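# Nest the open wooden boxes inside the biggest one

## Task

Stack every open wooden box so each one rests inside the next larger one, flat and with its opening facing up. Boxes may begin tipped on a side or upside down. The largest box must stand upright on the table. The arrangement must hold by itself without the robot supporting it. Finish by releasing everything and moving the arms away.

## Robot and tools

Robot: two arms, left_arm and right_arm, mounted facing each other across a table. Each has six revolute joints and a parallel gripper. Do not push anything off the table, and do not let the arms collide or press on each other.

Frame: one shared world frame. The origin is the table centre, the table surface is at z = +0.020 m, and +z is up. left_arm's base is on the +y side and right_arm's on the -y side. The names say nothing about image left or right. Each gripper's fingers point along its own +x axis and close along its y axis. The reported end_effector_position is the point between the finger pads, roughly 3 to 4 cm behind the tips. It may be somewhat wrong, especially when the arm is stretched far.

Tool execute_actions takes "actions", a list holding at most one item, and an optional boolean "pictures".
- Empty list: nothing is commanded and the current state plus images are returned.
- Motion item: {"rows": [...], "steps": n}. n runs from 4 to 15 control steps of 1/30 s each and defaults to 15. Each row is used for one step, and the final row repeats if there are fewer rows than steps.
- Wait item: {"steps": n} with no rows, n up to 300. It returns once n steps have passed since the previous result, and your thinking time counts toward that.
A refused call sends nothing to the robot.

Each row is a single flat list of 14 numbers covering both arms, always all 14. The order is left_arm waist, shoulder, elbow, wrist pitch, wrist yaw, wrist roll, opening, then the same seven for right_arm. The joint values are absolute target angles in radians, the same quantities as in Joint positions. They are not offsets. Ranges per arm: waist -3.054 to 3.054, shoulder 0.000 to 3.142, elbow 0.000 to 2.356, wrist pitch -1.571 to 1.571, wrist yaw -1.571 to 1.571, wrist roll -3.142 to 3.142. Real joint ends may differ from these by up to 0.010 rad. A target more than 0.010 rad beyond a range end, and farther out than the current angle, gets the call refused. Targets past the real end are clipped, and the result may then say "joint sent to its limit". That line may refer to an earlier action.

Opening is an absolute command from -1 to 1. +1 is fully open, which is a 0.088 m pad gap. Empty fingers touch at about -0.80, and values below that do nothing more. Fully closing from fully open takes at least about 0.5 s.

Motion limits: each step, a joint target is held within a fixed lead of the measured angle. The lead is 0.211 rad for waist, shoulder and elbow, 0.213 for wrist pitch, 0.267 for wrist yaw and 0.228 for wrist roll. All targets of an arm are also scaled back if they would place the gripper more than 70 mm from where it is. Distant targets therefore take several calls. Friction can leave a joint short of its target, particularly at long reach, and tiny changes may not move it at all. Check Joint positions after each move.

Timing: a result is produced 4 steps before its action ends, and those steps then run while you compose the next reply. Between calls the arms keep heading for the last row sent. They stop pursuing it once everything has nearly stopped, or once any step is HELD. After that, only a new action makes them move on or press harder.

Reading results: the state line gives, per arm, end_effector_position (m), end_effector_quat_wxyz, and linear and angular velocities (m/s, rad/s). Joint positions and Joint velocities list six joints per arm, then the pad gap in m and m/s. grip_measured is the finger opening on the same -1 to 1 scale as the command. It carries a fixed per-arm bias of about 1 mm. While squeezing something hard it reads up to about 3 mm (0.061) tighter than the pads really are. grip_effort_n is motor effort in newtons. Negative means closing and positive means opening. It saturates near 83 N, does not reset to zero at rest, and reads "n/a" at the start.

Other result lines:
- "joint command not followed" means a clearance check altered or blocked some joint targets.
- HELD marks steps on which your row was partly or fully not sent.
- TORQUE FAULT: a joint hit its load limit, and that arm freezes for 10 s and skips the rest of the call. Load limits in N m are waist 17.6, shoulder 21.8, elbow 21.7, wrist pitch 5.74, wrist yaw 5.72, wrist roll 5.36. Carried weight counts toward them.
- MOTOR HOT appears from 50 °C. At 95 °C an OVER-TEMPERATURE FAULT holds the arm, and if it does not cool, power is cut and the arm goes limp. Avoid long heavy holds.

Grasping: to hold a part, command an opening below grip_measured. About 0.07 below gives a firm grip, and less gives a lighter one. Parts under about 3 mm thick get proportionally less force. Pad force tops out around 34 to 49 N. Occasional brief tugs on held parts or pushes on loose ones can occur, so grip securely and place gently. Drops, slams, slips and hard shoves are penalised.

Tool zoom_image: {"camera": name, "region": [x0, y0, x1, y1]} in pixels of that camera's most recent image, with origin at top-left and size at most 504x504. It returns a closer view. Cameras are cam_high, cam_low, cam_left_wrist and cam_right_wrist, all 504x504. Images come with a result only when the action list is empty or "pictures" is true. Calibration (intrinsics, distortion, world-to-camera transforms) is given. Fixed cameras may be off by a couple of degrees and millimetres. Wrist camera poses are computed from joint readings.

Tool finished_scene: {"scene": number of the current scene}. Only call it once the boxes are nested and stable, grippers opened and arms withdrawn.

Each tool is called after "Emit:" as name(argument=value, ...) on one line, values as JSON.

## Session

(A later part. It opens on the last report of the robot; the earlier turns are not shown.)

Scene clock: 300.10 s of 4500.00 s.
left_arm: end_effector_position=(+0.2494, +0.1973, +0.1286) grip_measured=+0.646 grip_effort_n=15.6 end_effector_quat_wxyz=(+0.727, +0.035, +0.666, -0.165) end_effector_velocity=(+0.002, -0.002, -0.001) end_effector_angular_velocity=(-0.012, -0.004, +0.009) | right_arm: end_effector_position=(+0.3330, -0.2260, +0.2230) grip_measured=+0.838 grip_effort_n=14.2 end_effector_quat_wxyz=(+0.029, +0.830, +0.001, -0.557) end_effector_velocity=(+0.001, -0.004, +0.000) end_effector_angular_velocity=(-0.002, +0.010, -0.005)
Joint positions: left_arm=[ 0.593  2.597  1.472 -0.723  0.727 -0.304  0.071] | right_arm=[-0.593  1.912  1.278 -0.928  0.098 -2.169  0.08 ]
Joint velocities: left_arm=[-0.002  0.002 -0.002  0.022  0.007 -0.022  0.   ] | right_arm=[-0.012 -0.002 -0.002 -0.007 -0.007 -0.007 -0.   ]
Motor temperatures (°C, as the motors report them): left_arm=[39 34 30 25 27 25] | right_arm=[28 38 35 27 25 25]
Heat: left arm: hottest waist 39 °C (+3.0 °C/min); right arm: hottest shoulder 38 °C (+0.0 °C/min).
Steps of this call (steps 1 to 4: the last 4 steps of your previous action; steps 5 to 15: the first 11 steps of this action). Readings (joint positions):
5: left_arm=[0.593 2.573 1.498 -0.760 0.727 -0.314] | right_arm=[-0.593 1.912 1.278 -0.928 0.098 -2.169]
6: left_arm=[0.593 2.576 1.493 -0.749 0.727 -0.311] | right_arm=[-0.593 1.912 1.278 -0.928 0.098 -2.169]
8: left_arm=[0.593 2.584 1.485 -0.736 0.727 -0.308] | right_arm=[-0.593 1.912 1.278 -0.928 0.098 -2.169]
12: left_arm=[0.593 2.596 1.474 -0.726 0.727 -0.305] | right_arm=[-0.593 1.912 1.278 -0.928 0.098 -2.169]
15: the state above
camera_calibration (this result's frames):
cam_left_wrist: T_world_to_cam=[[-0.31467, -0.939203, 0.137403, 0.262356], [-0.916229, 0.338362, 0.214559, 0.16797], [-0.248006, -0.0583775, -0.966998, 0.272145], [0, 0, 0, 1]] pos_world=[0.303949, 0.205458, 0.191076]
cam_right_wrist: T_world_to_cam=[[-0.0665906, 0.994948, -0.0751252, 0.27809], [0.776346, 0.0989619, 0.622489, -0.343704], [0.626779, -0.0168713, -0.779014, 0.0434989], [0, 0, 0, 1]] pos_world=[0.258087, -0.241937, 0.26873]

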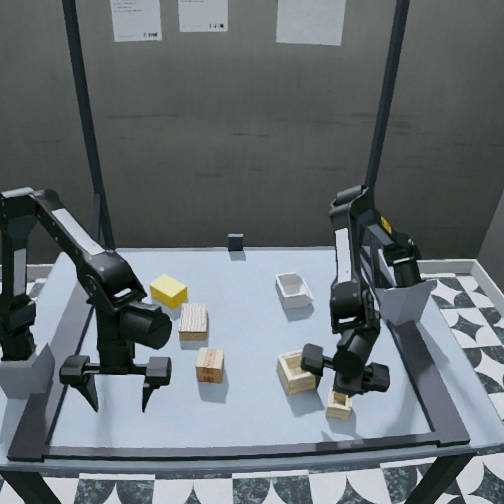

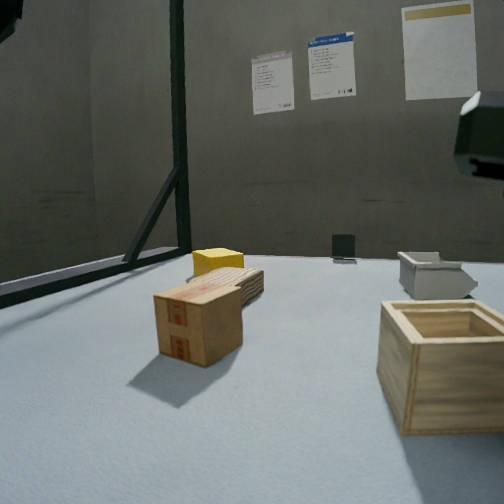

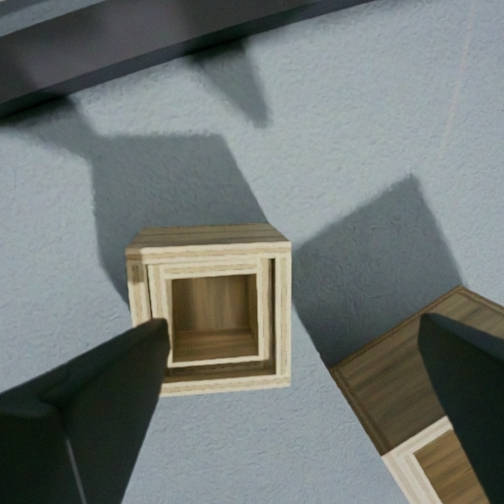

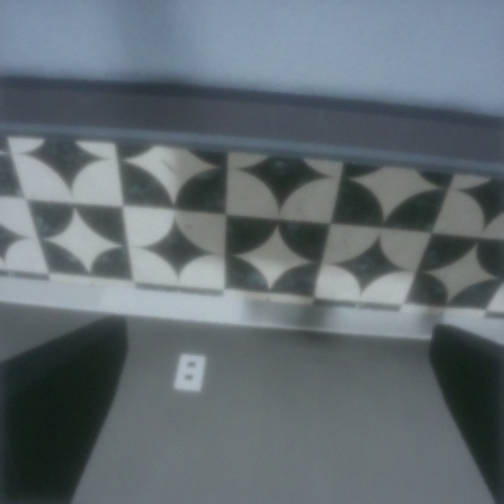

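Emit:
execute_actions(actions=[{"rows":[[0.585,2.63,1.41,-0.62,0.722,-0.33,0.5,-0.593,1.912,1.278,-0.928,0.098,-2.169,0.84]],"steps":15}], pictures=true)

Scene clock: 300.60 s of 4500.00 s.
left_arm: end_effector_position=(+0.2538, +0.2052, +0.1115) grip_measured=+0.512 grip_effort_n=-18.4 end_effector_quat_wxyz=(-0.732, -0.033, -0.661, +0.165) end_effector_velocity=(-0.005, +0.002, -0.005) end_effector_angular_velocity=(+0.018, +0.019, +0.038) | right_arm: end_effector_position=(+0.3330, -0.2260, +0.2230) grip_measured=+0.838 grip_effort_n=15.1 end_effector_quat_wxyz=(+0.029, +0.830, +0.001, -0.557) end_effector_velocity=(-0.003, -0.001, -0.001) end_effector_angular_velocity=(+0.003, +0.023, +0.006)
Joint positions: left_arm=[ 0.587  2.619  1.42  -0.626  0.725 -0.325  0.064] | right_arm=[-0.593  1.912  1.278 -0.928  0.098 -2.169  0.08 ]
Joint velocities: left_arm=[-0.012 -0.002 -0.012 -0.007 -0.007 -0.037 -0.004] | right_arm=[-0.002 -0.002 -0.002 -0.007 -0.022 -0.007 -0.   ]
Motor temperatures (°C, as the motors report them): left_arm=[39 34 30 25 27 25] | right_arm=[28 38 35 27 25 25]
Heat: left arm: hottest waist 39 °C (+3.0 °C/min); right arm: hottest shoulder 38 °C (+0.0 °C/min).
Steps of this call (steps 1 to 4: the last 4 steps of your previous action; steps 5 to 15: the first 11 steps of this action). Readings (joint positions):
5: left_arm=[0.593 2.599 1.466 -0.709 0.727 -0.304] | right_arm=[-0.593 1.912 1.278 -0.928 0.098 -2.169]
6: left_arm=[0.592 2.599 1.456 -0.684 0.727 -0.308] | right_arm=[-0.593 1.912 1.278 -0.928 0.098 -2.169]
8: left_arm=[0.590 2.605 1.441 -0.658 0.727 -0.315] | right_arm=[-0.593 1.912 1.278 -0.928 0.098 -2.169]
12: left_arm=[0.587 2.619 1.421 -0.637 0.725 -0.323] | right_arm=[-0.593 1.912 1.278 -0.928 0.098 -2.169]
15: the state above
camera_calibration (this result's frames):
cam_left_wrist: T_world_to_cam=[[-0.313493, -0.939504, 0.138041, 0.273257], [-0.919986, 0.336508, 0.200967, 0.175827], [-0.235261, -0.0639937, -0.969823, 0.255429], [0, 0, 0, 1]] pos_world=[0.307515, 0.213904, 0.174665]
cam_right_wrist: T_world_to_cam=[[-0.0665906, 0.994948, -0.0751252, 0.27809], [0.776346, 0.0989619, 0.622489, -0.343704], [0.626779, -0.0168713, -0.779014, 0.0434989], [0, 0, 0, 1]] pos_world=[0.258087, -0.241937, 0.26873]

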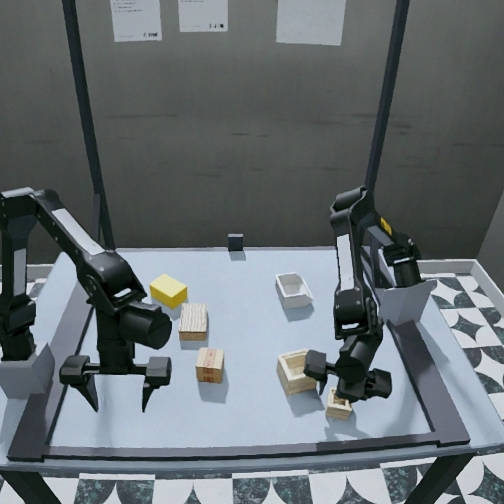

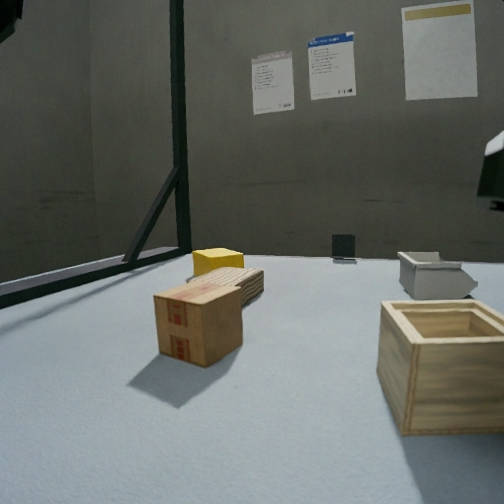

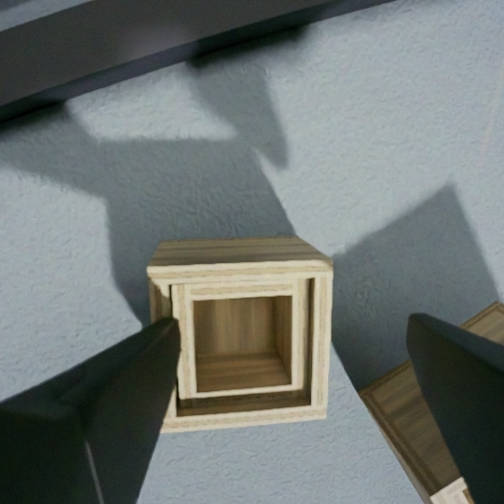

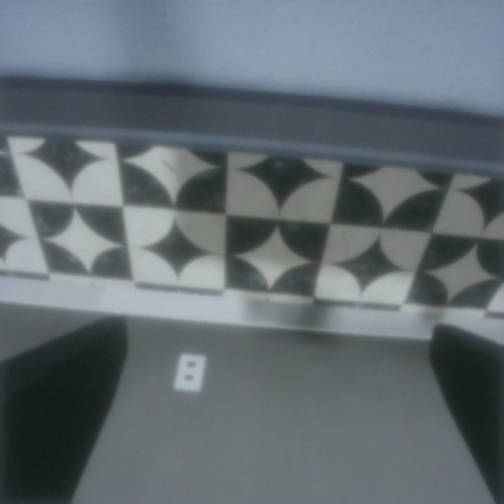

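Emit:
execute_actions(actions=[{"rows":[[0.585,2.63,1.385,-0.62,0.722,-0.33,0.5,-0.593,1.912,1.278,-0.928,0.098,-2.169,0.84]],"steps":15}], pictures=true)

Scene clock: 301.17 s of 4500.00 s.
left_arm: end_effector_position=(+0.2500, +0.2113, +0.1061) grip_measured=+0.503 grip_effort_n=-18.4 end_effector_quat_wxyz=(+0.728, +0.031, +0.666, -0.159) end_effector_velocity=(-0.007, +0.005, -0.007) end_effector_angular_velocity=(+0.024, +0.017, -0.000) | right_arm: end_effector_position=(+0.3330, -0.2260, +0.2230) grip_measured=+0.838 grip_effort_n=15.1 end_effector_quat_wxyz=(+0.029, +0.830, +0.001, -0.557) end_effector_velocity=(-0.004, -0.004, -0.001) end_effector_angular_velocity=(-0.012, +0.017, -0.009)
Joint positions: left_arm=[ 0.587  2.619  1.395 -0.618  0.724 -0.327  0.064] | right_arm=[-0.593  1.912  1.278 -0.928  0.098 -2.169  0.08 ]
Joint velocities: left_arm=[-0.012 -0.002 -0.022 -0.007 -0.007  0.007  0.   ] | right_arm=[ 0.002 -0.002 -0.002 -0.022 -0.007  0.007 -0.   ]
Motor temperatures (°C, as the motors report them): left_arm=[39 34 30 25 27 25] | right_arm=[28 38 35 27 25 25]
Heat: left arm: hottest waist 39 °C (+3.0 °C/min); right arm: hottest shoulder 38 °C (+0.0 °C/min).
Steps of this call (steps 1 to 4: the last 4 steps of your previous action; steps 5 to 6: the robot went on to your last target; steps 7 to 17: the first 11 steps of this action). Readings (joint positions):
7: left_arm=[0.586 2.619 1.416 -0.621 0.725 -0.326] | right_arm=[-0.593 1.912 1.278 -0.928 0.098 -2.169]
8: left_arm=[0.586 2.619 1.412 -0.619 0.725 -0.326] | right_arm=[-0.593 1.912 1.278 -0.928 0.098 -2.169]
10: left_arm=[0.586 2.619 1.405 -0.619 0.725 -0.326] | right_arm=[-0.593 1.912 1.278 -0.928 0.098 -2.169]
14: left_arm=[0.587 2.619 1.397 -0.618 0.724 -0.327] | right_arm=[-0.593 1.912 1.278 -0.928 0.098 -2.169]
17: the state above
camera_calibration (this result's frames):
cam_left_wrist: T_world_to_cam=[[-0.300633, -0.944197, 0.134579, 0.276635], [-0.921159, 0.324025, 0.21558, 0.172682], [-0.247157, -0.0591582, -0.967168, 0.251375], [0, 0, 0, 1]] pos_world=[0.304362, 0.220115, 0.168665]
cam_right_wrist: T_world_to_cam=[[-0.0665906, 0.994948, -0.0751252, 0.27809], [0.776346, 0.0989619, 0.622489, -0.343704], [0.626779, -0.0168713, -0.779014, 0.0434989], [0, 0, 0, 1]] pos_world=[0.258087, -0.241937, 0.26873]

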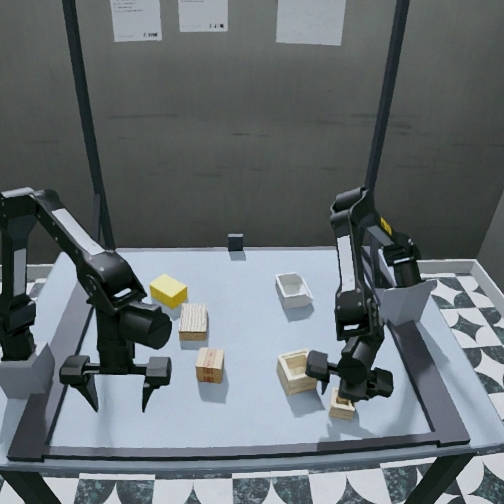

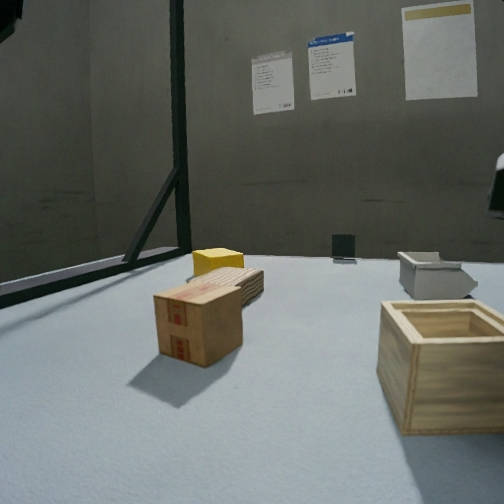

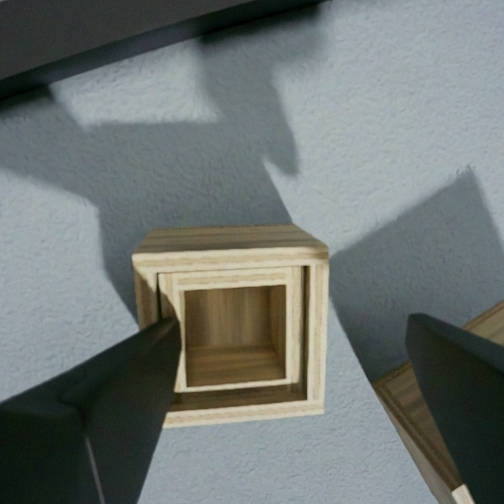

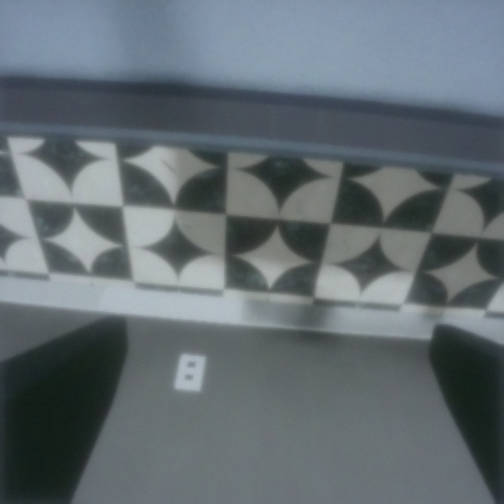

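Emit:
execute_actions(actions=[{"rows":[[0.585,2.59,1.37,-0.68,0.722,-0.33,0.5,-0.593,1.912,1.278,-0.928,0.098,-2.169,0.84]],"steps":15}], pictures=true)

Scene clock: 304.73 s of 4500.00 s.
left_arm: end_effector_position=(+0.2376, +0.2180, +0.1056) grip_measured=+0.503 grip_effort_n=-17.9 end_effector_quat_wxyz=(+0.715, +0.025, +0.684, -0.140) end_effector_velocity=(-0.007, +0.002, -0.001) end_effector_angular_velocity=(+0.005, +0.025, +0.020) | right_arm: end_effector_position=(+0.3330, -0.2260, +0.2230) grip_measured=+0.838 grip_effort_n=15.1 end_effector_quat_wxyz=(+0.029, +0.830, +0.001, -0.557) end_effector_velocity=(-0.004, -0.004, -0.001) end_effector_angular_velocity=(-0.018, +0.018, +0.005)
Joint positions: left_arm=[ 0.586  2.606  1.378 -0.674  0.724 -0.327  0.064] | right_arm=[-0.593  1.912  1.278 -0.928  0.098 -2.169  0.08 ]
Joint velocities: left_arm=[-0.002 -0.007 -0.012 -0.022  0.007 -0.007 -0.   ] | right_arm=[ 0.002 -0.002 -0.002 -0.022 -0.007 -0.007 -0.   ]
Motor temperatures (°C, as the motors report them): left_arm=[38 34 30 25 27 25] | right_arm=[28 38 35 27 25 25]
Heat: left arm: hottest waist 38 °C (+2.0 °C/min); right arm: hottest shoulder 38 °C (+0.0 °C/min).
Steps of this call (steps 1 to 4: the last 4 steps of your previous action; steps 5 to 15: the robot went on to your last target; steps 16 to 90: nothing new was sent; then 0.20 s passed at rest; steps 91 to 101: the first 11 steps of this action). Readings (joint positions):
91: left_arm=[0.586 2.619 1.393 -0.621 0.724 -0.327] | right_arm=[-0.593 1.912 1.278 -0.928 0.098 -2.169]
92: left_arm=[0.586 2.618 1.392 -0.634 0.724 -0.327] | right_arm=[-0.593 1.912 1.278 -0.928 0.098 -2.169]
94: left_arm=[0.586 2.612 1.385 -0.654 0.724 -0.327] | right_arm=[-0.593 1.912 1.278 -0.928 0.098 -2.169]
98: left_arm=[0.586 2.607 1.380 -0.670 0.724 -0.327] | right_arm=[-0.593 1.912 1.278 -0.928 0.098 -2.169]
101: the state above
camera_calibration (this result's frames):
cam_left_wrist: T_world_to_cam=[[-0.263661, -0.956478, 0.125028, 0.274194], [-0.920724, 0.288194, 0.263082, 0.161968], [-0.287665, -0.0457519, -0.956638, 0.25379], [0, 0, 0, 1]] pos_world=[0.294428, 0.227194, 0.165892]
cam_right_wrist: T_world_to_cam=[[-0.0665906, 0.994948, -0.0751252, 0.27809], [0.776346, 0.0989619, 0.622489, -0.343704], [0.626779, -0.0168713, -0.779014, 0.0434989], [0, 0, 0, 1]] pos_world=[0.258087, -0.241937, 0.26873]

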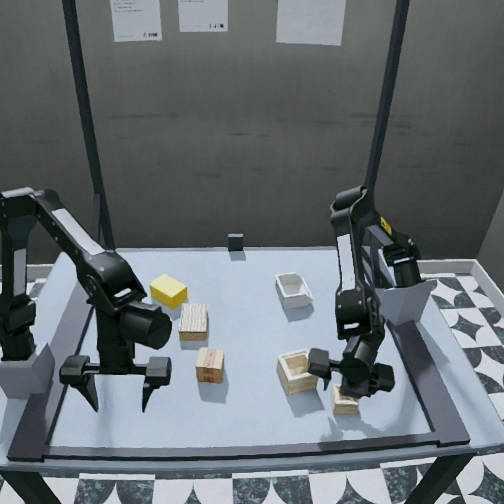

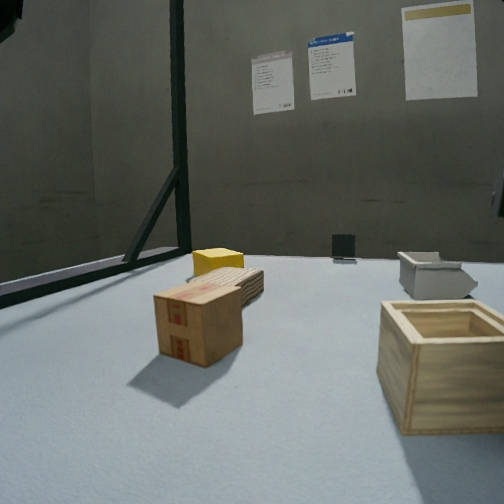

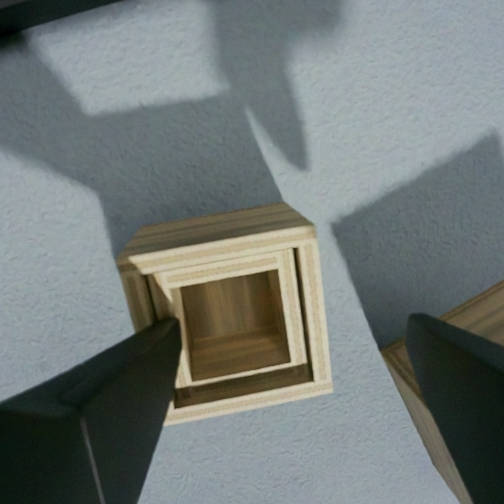

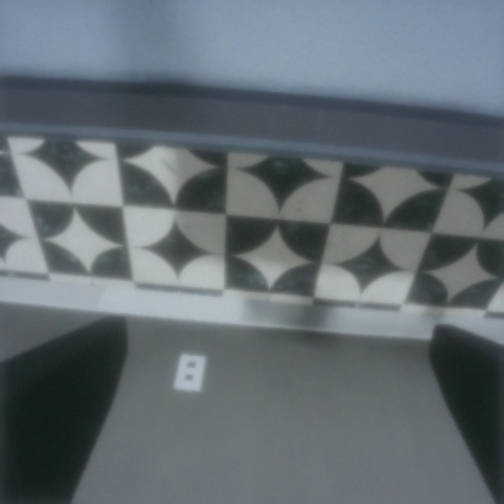

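Emit:
execute_actions(actions=[{"rows":[[0.585,2.65,1.375,-0.64,0.722,-0.29,0.3,-0.593,1.912,1.278,-0.928,0.098,-2.169,0.84]],"steps":15}], pictures=true)

Scene clock: 305.27 s of 4500.00 s.
left_arm: end_effector_position=(+0.2428, +0.2213, +0.1032) grip_measured=+0.314 grip_effort_n=-17.4 end_effector_quat_wxyz=(+0.718, +0.032, +0.679, -0.151) end_effector_velocity=(+0.000, +0.005, -0.002) end_effector_angular_velocity=(+0.008, +0.006, +0.009) | right_arm: end_effector_position=(+0.3330, -0.2260, +0.2230) grip_measured=+0.838 grip_effort_n=14.7 end_effector_quat_wxyz=(+0.029, +0.830, +0.001, -0.557) end_effector_velocity=(-0.001, -0.002, -0.000) end_effector_angular_velocity=(-0.004, +0.010, +0.004)
Joint positions: left_arm=[ 0.595  2.62   1.377 -0.652  0.723 -0.298  0.054] | right_arm=[-0.593  1.912  1.278 -0.928  0.098 -2.169  0.08 ]
Joint velocities: left_arm=[ 0.007  0.007 -0.002 -0.007 -0.007  0.007 -0.005] | right_arm=[-0.002 -0.002 -0.002 -0.007 -0.007 -0.007 -0.   ]
Motor temperatures (°C, as the motors report them): left_arm=[38 34 30 25 27 25] | right_arm=[28 38 35 27 25 25]
Heat: left arm: hottest waist 38 °C (+2.0 °C/min); right arm: hottest shoulder 38 °C (+0.0 °C/min).
Steps of this call (steps 1 to 4: the last 4 steps of your previous action; step 5: the robot went on to your last target; steps 6 to 16: the first 11 steps of this action). Readings (joint positions):
6: left_arm=[0.586 2.605 1.377 -0.676 0.724 -0.325] | right_arm=[-0.593 1.912 1.278 -0.928 0.098 -2.169]
7: left_arm=[0.586 2.608 1.377 -0.670 0.724 -0.319] | right_arm=[-0.593 1.912 1.278 -0.928 0.098 -2.169]
9: left_arm=[0.589 2.613 1.377 -0.664 0.723 -0.310] | right_arm=[-0.593 1.912 1.278 -0.928 0.098 -2.169]
13: left_arm=[0.593 2.618 1.377 -0.655 0.723 -0.301] | right_arm=[-0.593 1.912 1.278 -0.928 0.098 -2.169]
16: the state above
camera_calibration (this result's frames):
cam_left_wrist: T_world_to_cam=[[-0.289057, -0.948716, 0.127998, 0.283196], [-0.91626, 0.312912, 0.250109, 0.161257], [-0.277334, -0.0449834, -0.95972, 0.250743], [0, 0, 0, 1]] pos_world=[0.299153, 0.229493, 0.164063]
cam_right_wrist: T_world_to_cam=[[-0.0665906, 0.994948, -0.0751252, 0.27809], [0.776346, 0.0989619, 0.622489, -0.343704], [0.626779, -0.0168713, -0.779014, 0.0434989], [0, 0, 0, 1]] pos_world=[0.258087, -0.241937, 0.26873]

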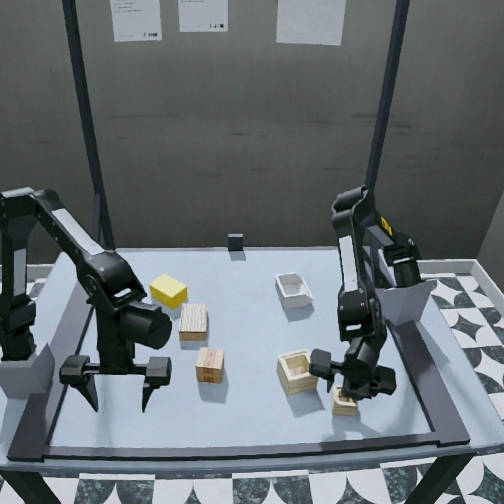

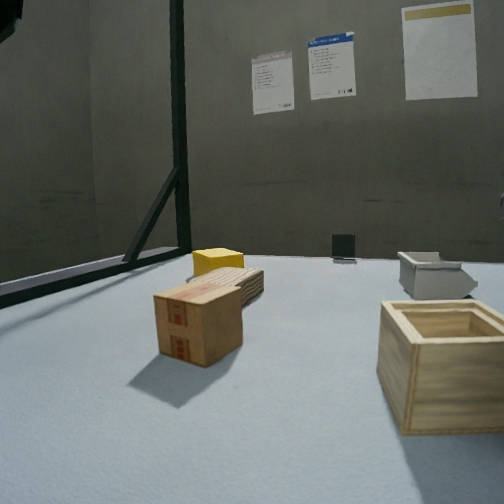

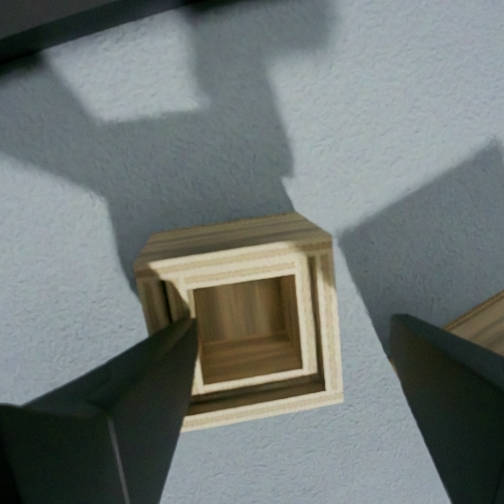

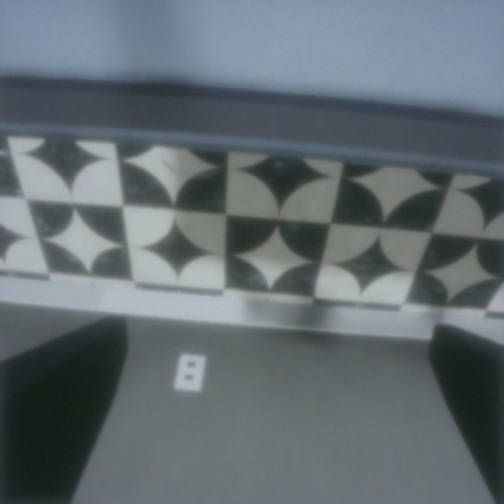

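Emit:
execute_actions(actions=[{"rows":[[0.595,2.57,1.39,-0.68,0.722,-0.3,0.0,-0.593,1.912,1.278,-0.928,0.098,-2.169,0.84]],"steps":15}], pictures=true)

Scene clock: 305.77 s of 4500.00 s.
left_arm: end_effector_position=(+0.2394, +0.2147, +0.1137) grip_measured=+0.020 grip_effort_n=-18.4 end_effector_quat_wxyz=(+0.721, +0.036, +0.674, -0.155) end_effector_velocity=(-0.003, -0.016, +0.021) end_effector_angular_velocity=(-0.025, -0.030, -0.010) | right_arm: end_effector_position=(+0.3330, -0.2260, +0.2230) grip_measured=+0.838 grip_effort_n=15.1 end_effector_quat_wxyz=(+0.029, +0.830, +0.001, -0.557) end_effector_velocity=(-0.003, -0.004, -0.001) end_effector_angular_velocity=(-0.016, +0.018, +0.000)
Joint positions: left_arm=[ 0.593  2.588  1.382 -0.676  0.72  -0.296  0.04 ] | right_arm=[-0.593  1.912  1.278 -0.928  0.098 -2.169  0.08 ]
Joint velocities: left_arm=[-0.002 -0.056  0.017 -0.022  0.007 -0.022 -0.007] | right_arm=[-0.002 -0.002 -0.002 -0.022 -0.007 -0.007 -0.   ]
Motor temperatures (°C, as the motors report them): left_arm=[38 35 30 25 27 25] | right_arm=[28 38 35 27 25 25]
Heat: left arm: hottest waist 38 °C (+2.0 °C/min); right arm: hottest shoulder 38 °C (+0.0 °C/min).
Steps of this call (steps 1 to 4: the last 4 steps of your previous action; steps 5 to 15: the first 11 steps of this action). Readings (joint positions):
5: left_arm=[0.596 2.619 1.377 -0.653 0.722 -0.296] | right_arm=[-0.593 1.912 1.278 -0.928 0.098 -2.169]
6: left_arm=[0.596 2.616 1.377 -0.653 0.720 -0.296] | right_arm=[-0.593 1.912 1.278 -0.928 0.098 -2.169]
8: left_arm=[0.595 2.612 1.378 -0.664 0.720 -0.296] | right_arm=[-0.593 1.912 1.278 -0.928 0.098 -2.169]
12: left_arm=[0.593 2.597 1.379 -0.673 0.720 -0.296] | right_arm=[-0.593 1.912 1.278 -0.928 0.098 -2.169]
15: the state above
camera_calibration (this result's frames):
cam_left_wrist: T_world_to_cam=[[-0.300619, -0.945386, 0.125986, 0.276932], [-0.915865, 0.323008, 0.238446, 0.156612], [-0.266118, -0.0437049, -0.962949, 0.257044], [0, 0, 0, 1]] pos_world=[0.295091, 0.222454, 0.175288]
cam_right_wrist: T_world_to_cam=[[-0.0665906, 0.994948, -0.0751252, 0.27809], [0.776346, 0.0989619, 0.622489, -0.343704], [0.626779, -0.0168713, -0.779014, 0.0434989], [0, 0, 0, 1]] pos_world=[0.258087, -0.241937, 0.26873]

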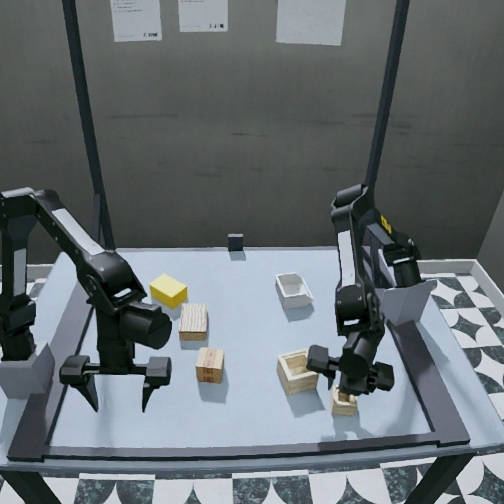

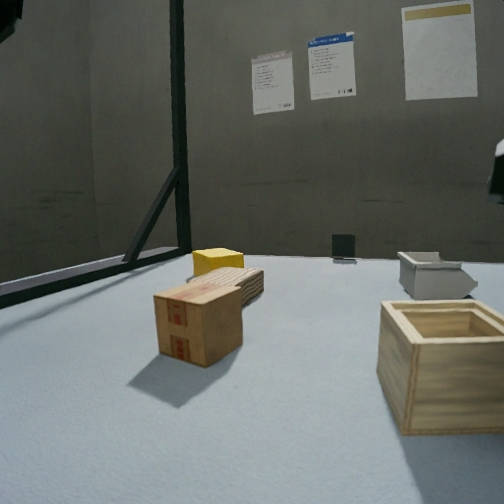

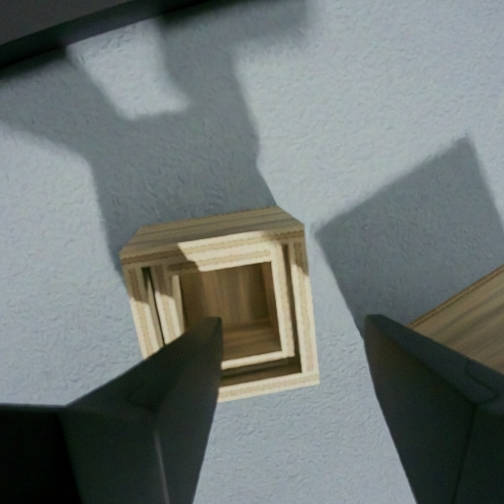

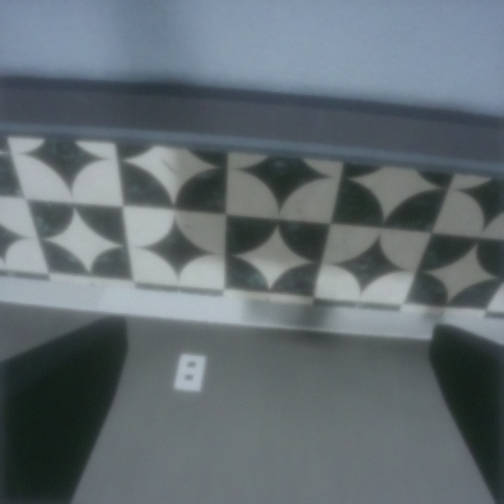

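Emit:
execute_actions(actions=[{"rows":[[0.595,2.59,1.385,-0.67,0.722,-0.38,-0.25,-0.593,1.912,1.278,-0.928,0.098,-2.169,0.84]],"steps":12}])

Emit:
execute_actions(actions=[{"rows":[[0.595,2.65,1.375,-0.63,0.722,-0.38,-0.25,-0.593,1.912,1.278,-0.928,0.098,-2.169,0.84]],"steps":15}], pictures=true)

Scene clock: 306.17 s of 4500.00 s.
left_arm: end_effector_position=(+0.2399, +0.2138, +0.1147) grip_measured=-0.214 grip_effort_n=-18.4 end_effector_quat_wxyz=(-0.723, -0.011, -0.678, +0.133) end_effector_velocity=(+0.002, -0.001, +0.001) end_effector_angular_velocity=(-0.001, +0.004, +0.086) | right_arm: end_effector_position=(+0.3330, -0.2260, +0.2230) grip_measured=+0.838 grip_effort_n=15.1 end_effector_quat_wxyz=(+0.029, +0.830, +0.001, -0.557) end_effector_velocity=(+0.001, +0.001, -0.001) end_effector_angular_velocity=(-0.002, +0.006, +0.020)
Joint positions: left_arm=[ 0.593  2.585  1.383 -0.673  0.72  -0.367  0.029] | right_arm=[-0.593  1.912  1.278 -0.928  0.098 -2.169  0.08 ]
Joint velocities: left_arm=[-0.002 -0.002  0.002  0.007 -0.007 -0.095 -0.013] | right_arm=[-0.002  0.002 -0.002  0.007 -0.007 -0.022 -0.   ]
Motor temperatures (°C, as the motors report them): left_arm=[38 35 30 25 26 25] | right_arm=[28 38 35 27 25 25]
Heat: left arm: hottest waist 38 °C (+2.0 °C/min); right arm: hottest shoulder 38 °C (+0.0 °C/min).
Steps of this call (steps 1 to 4: the last 4 steps of your previous action; steps 5 to 12: the first 8 steps of this action). Readings (joint positions):
5: left_arm=[0.593 2.585 1.383 -0.678 0.720 -0.306] | right_arm=[-0.593 1.912 1.278 -0.928 0.098 -2.169]
6: left_arm=[0.593 2.585 1.383 -0.678 0.720 -0.324] | right_arm=[-0.593 1.912 1.278 -0.928 0.098 -2.169]
8: left_arm=[0.593 2.585 1.383 -0.676 0.720 -0.347] | right_arm=[-0.593 1.912 1.278 -0.928 0.098 -2.169]
12: the state above

Scene clock: 306.67 s of 4500.00 s.
left_arm: end_effector_position=(+0.2470, +0.2208, +0.1020) grip_measured=-0.246 grip_effort_n=-18.8 end_effector_quat_wxyz=(-0.721, -0.002, -0.681, +0.129) end_effector_velocity=(+0.002, -0.001, -0.003) end_effector_angular_velocity=(+0.004, -0.013, -0.007) | right_arm: end_effector_position=(+0.3330, -0.2260, +0.2230) grip_measured=+0.838 grip_effort_n=15.1 end_effector_quat_wxyz=(+0.029, +0.830, +0.001, -0.557) end_effector_velocity=(-0.002, +0.000, +0.001) end_effector_angular_velocity=(+0.004, +0.007, -0.004)
Joint positions: left_arm=[ 0.598  2.63   1.381 -0.634  0.727 -0.377  0.027] | right_arm=[-0.593  1.912  1.278 -0.928  0.098 -2.169  0.08 ]
Joint velocities: left_arm=[-0.007  0.002 -0.002  0.022 -0.007 -0.007 -0.   ] | right_arm=[ 0.002 -0.002  0.002 -0.007 -0.007  0.007 -0.   ]
Motor temperatures (°C, as the motors report them): left_arm=[38 35 30 25 26 25] | right_arm=[28 38 35 27 25 25]
Heat: left arm: hottest waist 38 °C (+2.0 °C/min); right arm: hottest shoulder 38 °C (+0.0 °C/min).
Steps of this call (steps 1 to 4: the last 4 steps of your previous action; steps 5 to 15: the first 11 steps of this action). Readings (joint positions):
5: left_arm=[0.593 2.589 1.383 -0.669 0.720 -0.375] | right_arm=[-0.593 1.912 1.278 -0.928 0.098 -2.169]
6: left_arm=[0.593 2.595 1.383 -0.658 0.720 -0.375] | right_arm=[-0.593 1.912 1.278 -0.928 0.098 -2.169]
8: left_arm=[0.593 2.611 1.383 -0.646 0.720 -0.375] | right_arm=[-0.593 1.912 1.278 -0.928 0.098 -2.169]
12: left_arm=[0.599 2.628 1.381 -0.635 0.726 -0.377] | right_arm=[-0.593 1.912 1.278 -0.928 0.098 -2.169]
15: the state above
camera_calibration (this result's frames):
cam_left_wrist: T_world_to_cam=[[-0.218502, -0.965443, 0.142041, 0.26892], [-0.935154, 0.248753, 0.252209, 0.184106], [-0.278827, -0.0777218, -0.957191, 0.25805], [0, 0, 0, 1]] pos_world=[0.302879, 0.233886, 0.162372]
cam_right_wrist: T_world_to_cam=[[-0.0665906, 0.994948, -0.0751252, 0.27809], [0.776346, 0.0989619, 0.622489, -0.343704], [0.626779, -0.0168713, -0.779014, 0.0434989], [0, 0, 0, 1]] pos_world=[0.258087, -0.241937, 0.26873]

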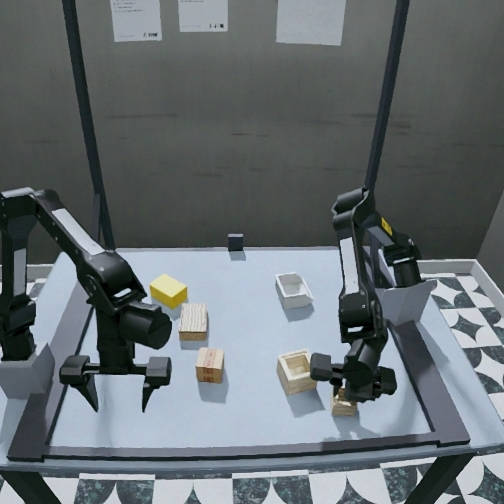

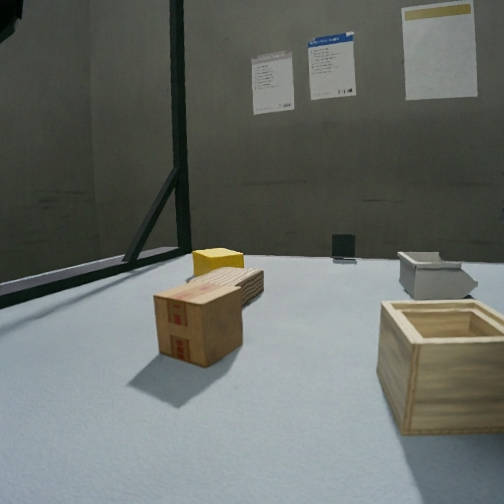

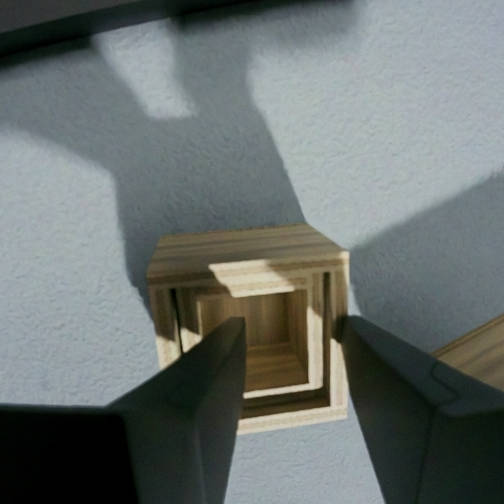

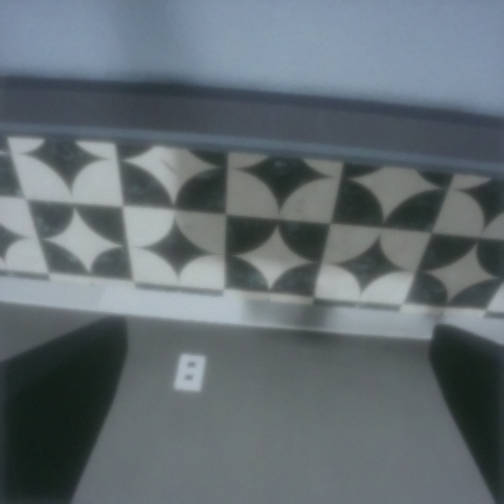

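Emit:
execute_actions(actions=[{"rows":[[0.595,2.63,1.42,-0.63,0.722,-0.38,-0.15,-0.593,1.912,1.278,-0.928,0.098,-2.169,0.84]],"steps":12}], pictures=true)

Scene clock: 307.07 s of 4500.00 s.
left_arm: end_effector_position=(+0.2528, +0.2131, +0.1068) grip_measured=-0.166 grip_effort_n=15.6 end_effector_quat_wxyz=(-0.727, -0.007, -0.672, +0.138) end_effector_velocity=(+0.010, -0.009, +0.008) end_effector_angular_velocity=(+0.020, -0.050, -0.030) | right_arm: end_effector_position=(+0.3330, -0.2260, +0.2230) grip_measured=+0.838 grip_effort_n=14.7 end_effector_quat_wxyz=(+0.029, +0.830, +0.001, -0.557) end_effector_velocity=(+0.002, -0.000, -0.001) end_effector_angular_velocity=(+0.002, -0.008, -0.010)
Joint positions: left_arm=[ 0.595  2.631  1.409 -0.631  0.725 -0.377  0.031] | right_arm=[-0.593  1.912  1.278 -0.928  0.098 -2.169  0.08 ]
Joint velocities: left_arm=[-0.007 -0.002  0.046 -0.007 -0.037  0.007  0.005] | right_arm=[-0.002  0.002 -0.002  0.007  0.007  0.007 -0.   ]
Motor temperatures (°C, as the motors report them): left_arm=[38 35 30 25 26 25] | right_arm=[28 38 35 27 25 25]
Heat: left arm: hottest waist 38 °C (+1.0 °C/min); right arm: hottest shoulder 38 °C (+0.0 °C/min).
Steps of this call (steps 1 to 4: the last 4 steps of your previous action; steps 5 to 12: the first 8 steps of this action). Readings (joint positions):
5: left_arm=[0.598 2.631 1.383 -0.633 0.727 -0.377] | right_arm=[-0.593 1.912 1.278 -0.928 0.098 -2.169]
6: left_arm=[0.598 2.631 1.387 -0.634 0.727 -0.377] | right_arm=[-0.593 1.912 1.278 -0.928 0.098 -2.169]
8: left_arm=[0.597 2.631 1.395 -0.632 0.725 -0.377] | right_arm=[-0.593 1.912 1.278 -0.928 0.098 -2.169]
12: the state above
camera_calibration (this result's frames):
cam_left_wrist: T_world_to_cam=[[-0.239736, -0.960039, 0.1444, 0.266105], [-0.935781, 0.268118, 0.228971, 0.188769], [-0.258537, -0.0802338, -0.962664, 0.259681], [0, 0, 0, 1]] pos_world=[0.307578, 0.225694, 0.168337]
cam_right_wrist: T_world_to_cam=[[-0.0665906, 0.994948, -0.0751252, 0.27809], [0.776346, 0.0989619, 0.622489, -0.343704], [0.626779, -0.0168713, -0.779014, 0.0434989], [0, 0, 0, 1]] pos_world=[0.258087, -0.241937, 0.26873]

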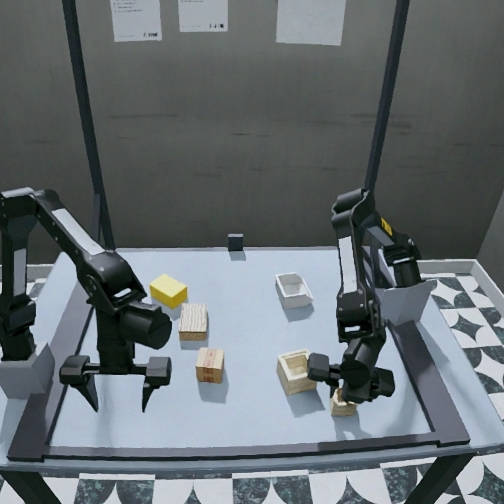

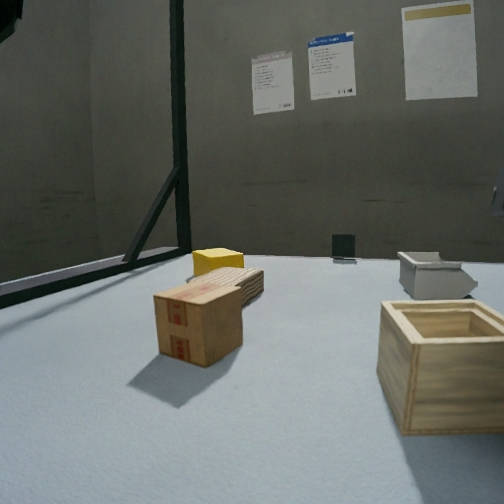

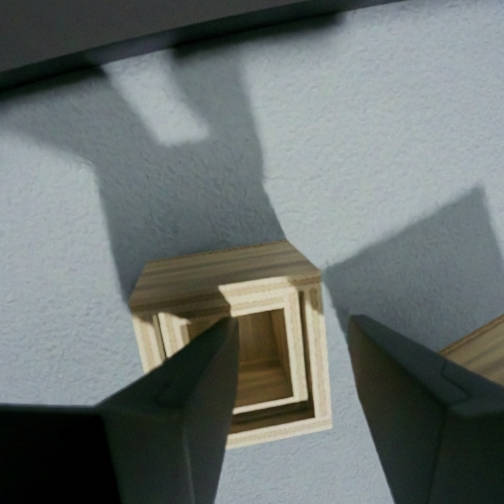

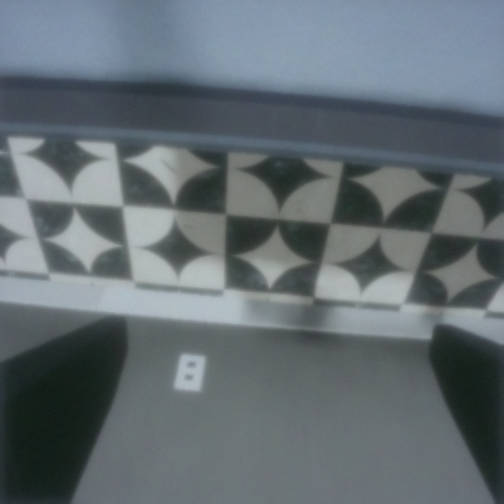

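Emit:
execute_actions(actions=[{"rows":[[0.595,2.68,1.43,-0.585,0.722,-0.42,-0.15,-0.593,1.912,1.278,-0.928,0.098,-2.169,0.84]],"steps":15}], pictures=true)

Scene clock: 307.57 s of 4500.00 s.
left_arm: end_effector_position=(+0.2637, +0.2113, +0.1038) grip_measured=-0.153 grip_effort_n=15.6 end_effector_quat_wxyz=(-0.734, +0.005, -0.665, +0.137) end_effector_velocity=(+0.005, -0.004, +0.002) end_effector_angular_velocity=(-0.019, -0.012, +0.007) | right_arm: end_effector_position=(+0.3330, -0.2260, +0.2230) grip_measured=+0.838 grip_effort_n=15.1 end_effector_quat_wxyz=(+0.029, +0.830, +0.001, -0.557) end_effector_velocity=(-0.001, -0.000, +0.001) end_effector_angular_velocity=(-0.006, +0.008, +0.019)
Joint positions: left_arm=[ 0.599  2.657  1.426 -0.59   0.726 -0.415  0.031] | right_arm=[-0.593  1.912  1.278 -0.928  0.098 -2.169  0.08 ]
Joint velocities: left_arm=[ 0.002  0.002  0.007  0.022  0.007 -0.022 -0.   ] | right_arm=[-0.002 -0.002  0.002 -0.007 -0.007 -0.022 -0.   ]
Motor temperatures (°C, as the motors report them): left_arm=[38 35 30 25 26 25] | right_arm=[28 38 35 27 25 25]
Heat: left arm: hottest waist 38 °C (+1.0 °C/min); right arm: hottest shoulder 38 °C (+0.0 °C/min).
Steps of this call (steps 1 to 4: the last 4 steps of your previous action; steps 5 to 15: the first 11 steps of this action). Readings (joint positions):
5: left_arm=[0.595 2.633 1.411 -0.628 0.725 -0.382] | right_arm=[-0.593 1.912 1.278 -0.928 0.098 -2.169]
6: left_arm=[0.595 2.637 1.413 -0.618 0.725 -0.391] | right_arm=[-0.593 1.912 1.278 -0.928 0.098 -2.169]
8: left_arm=[0.595 2.648 1.420 -0.602 0.725 -0.402] | right_arm=[-0.593 1.912 1.278 -0.928 0.098 -2.169]
12: left_arm=[0.598 2.655 1.425 -0.593 0.726 -0.412] | right_arm=[-0.593 1.912 1.278 -0.928 0.098 -2.169]
15: the state above
camera_calibration (this result's frames):
cam_left_wrist: T_world_to_cam=[[-0.221765, -0.962261, 0.157716, 0.261683], [-0.944991, 0.251971, 0.208574, 0.208137], [-0.240443, -0.102785, -0.965206, 0.259734], [0, 0, 0, 1]] pos_world=[0.31717, 0.22606, 0.166013]
cam_right_wrist: T_world_to_cam=[[-0.0665906, 0.994948, -0.0751252, 0.27809], [0.776346, 0.0989619, 0.622489, -0.343704], [0.626779, -0.0168713, -0.779014, 0.0434989], [0, 0, 0, 1]] pos_world=[0.258087, -0.241937, 0.26873]

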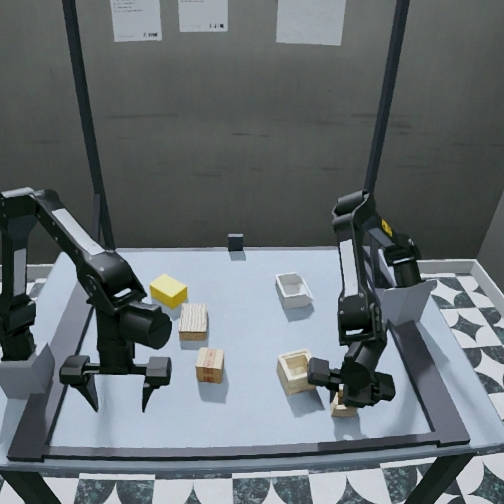

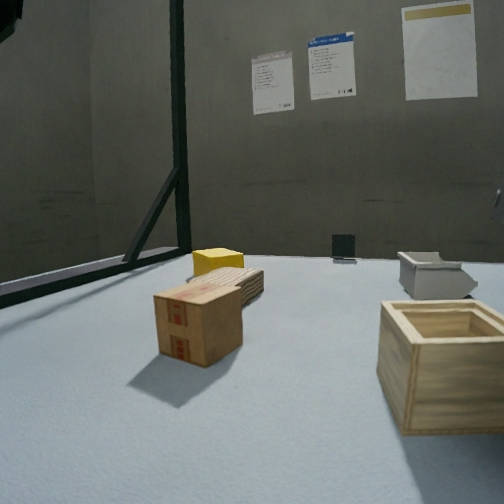

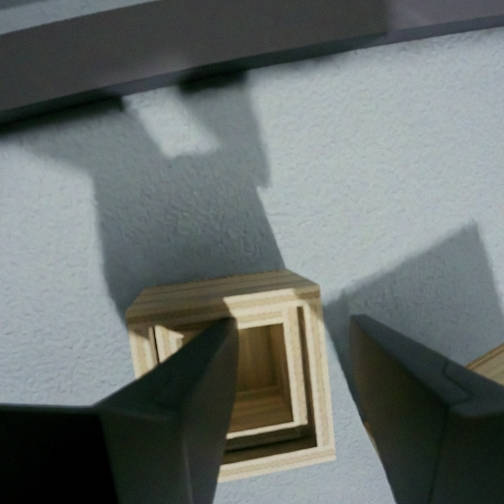

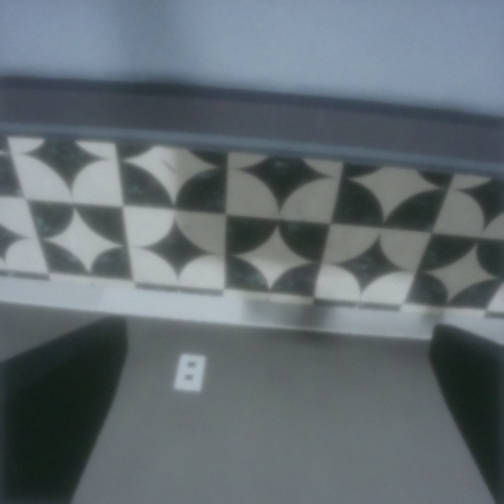

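Emit:
execute_actions(actions=[{"rows":[[0.545,2.62,1.43,-0.585,0.722,-0.42,-0.15,-0.593,1.912,1.278,-0.928,0.098,-2.169,0.84]],"steps":15}], pictures=true)

Scene clock: 308.07 s of 4500.00 s.
left_arm: end_effector_position=(+0.2558, +0.1968, +0.1028) grip_measured=-0.153 grip_effort_n=14.7 end_effector_quat_wxyz=(-0.737, -0.020, -0.660, +0.146) end_effector_velocity=(-0.006, +0.002, -0.002) end_effector_angular_velocity=(+0.017, +0.017, +0.030) | right_arm: end_effector_position=(+0.3330, -0.2260, +0.2230) grip_measured=+0.838 grip_effort_n=15.1 end_effector_quat_wxyz=(+0.029, +0.830, +0.001, -0.557) end_effector_velocity=(-0.002, -0.002, +0.001) end_effector_angular_velocity=(-0.000, +0.008, +0.005)
Joint positions: left_arm=[ 0.555  2.631  1.428 -0.585  0.717 -0.417  0.032] | right_arm=[-0.593  1.912  1.278 -0.928  0.098 -2.169  0.08 ]
Joint velocities: left_arm=[-0.007 -0.007 -0.007 -0.022 -0.007 -0.022 -0.   ] | right_arm=[-0.002 -0.007 -0.002 -0.007 -0.007 -0.007 -0.   ]
Motor temperatures (°C, as the motors report them): left_arm=[38 35 30 25 26 25] | right_arm=[28 38 35 27 25 25]
Heat: left arm: hottest waist 38 °C (+1.0 °C/min); right arm: hottest shoulder 38 °C (+0.0 °C/min).
Steps of this call (steps 1 to 4: the last 4 steps of your previous action; steps 5 to 15: the first 11 steps of this action). Readings (joint positions):
5: left_arm=[0.598 2.657 1.427 -0.588 0.726 -0.417] | right_arm=[-0.593 1.912 1.278 -0.928 0.098 -2.169]
6: left_arm=[0.595 2.655 1.427 -0.588 0.721 -0.417] | right_arm=[-0.593 1.912 1.278 -0.928 0.098 -2.169]
8: left_arm=[0.584 2.647 1.427 -0.588 0.717 -0.417] | right_arm=[-0.593 1.912 1.278 -0.928 0.098 -2.169]
12: left_arm=[0.560 2.635 1.428 -0.585 0.717 -0.417] | right_arm=[-0.593 1.912 1.278 -0.928 0.098 -2.169]
15: the state above
camera_calibration (this result's frames):
cam_left_wrist: T_world_to_cam=[[-0.2688, -0.954059, 0.132354, 0.259146], [-0.93603, 0.291145, 0.197693, 0.1956], [-0.227145, -0.0707471, -0.971288, 0.246297], [0, 0, 0, 1]] pos_world=[0.308691, 0.207718, 0.166257]
cam_right_wrist: T_world_to_cam=[[-0.0665906, 0.994948, -0.0751252, 0.27809], [0.776346, 0.0989619, 0.622489, -0.343704], [0.626779, -0.0168713, -0.779014, 0.0434989], [0, 0, 0, 1]] pos_world=[0.258087, -0.241937, 0.26873]

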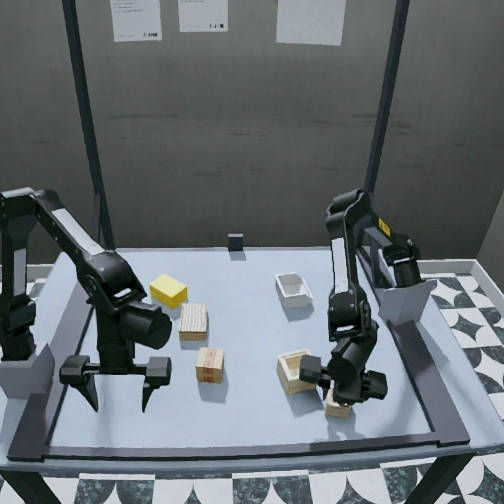

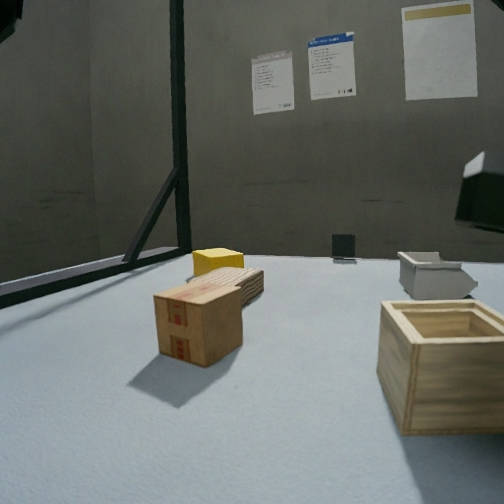

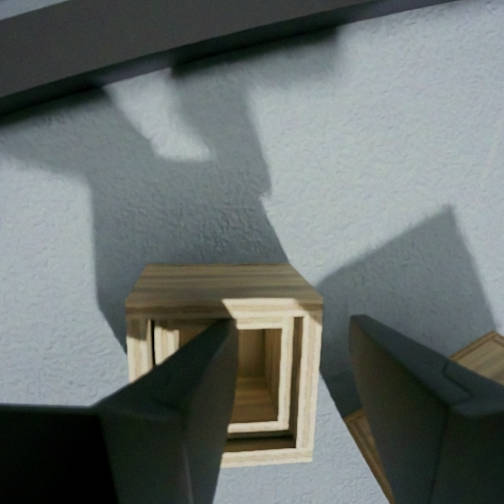

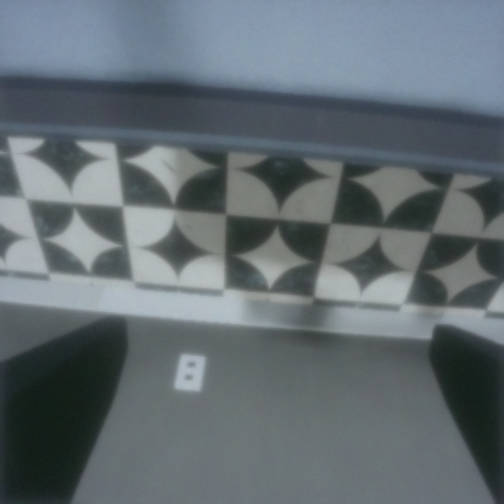

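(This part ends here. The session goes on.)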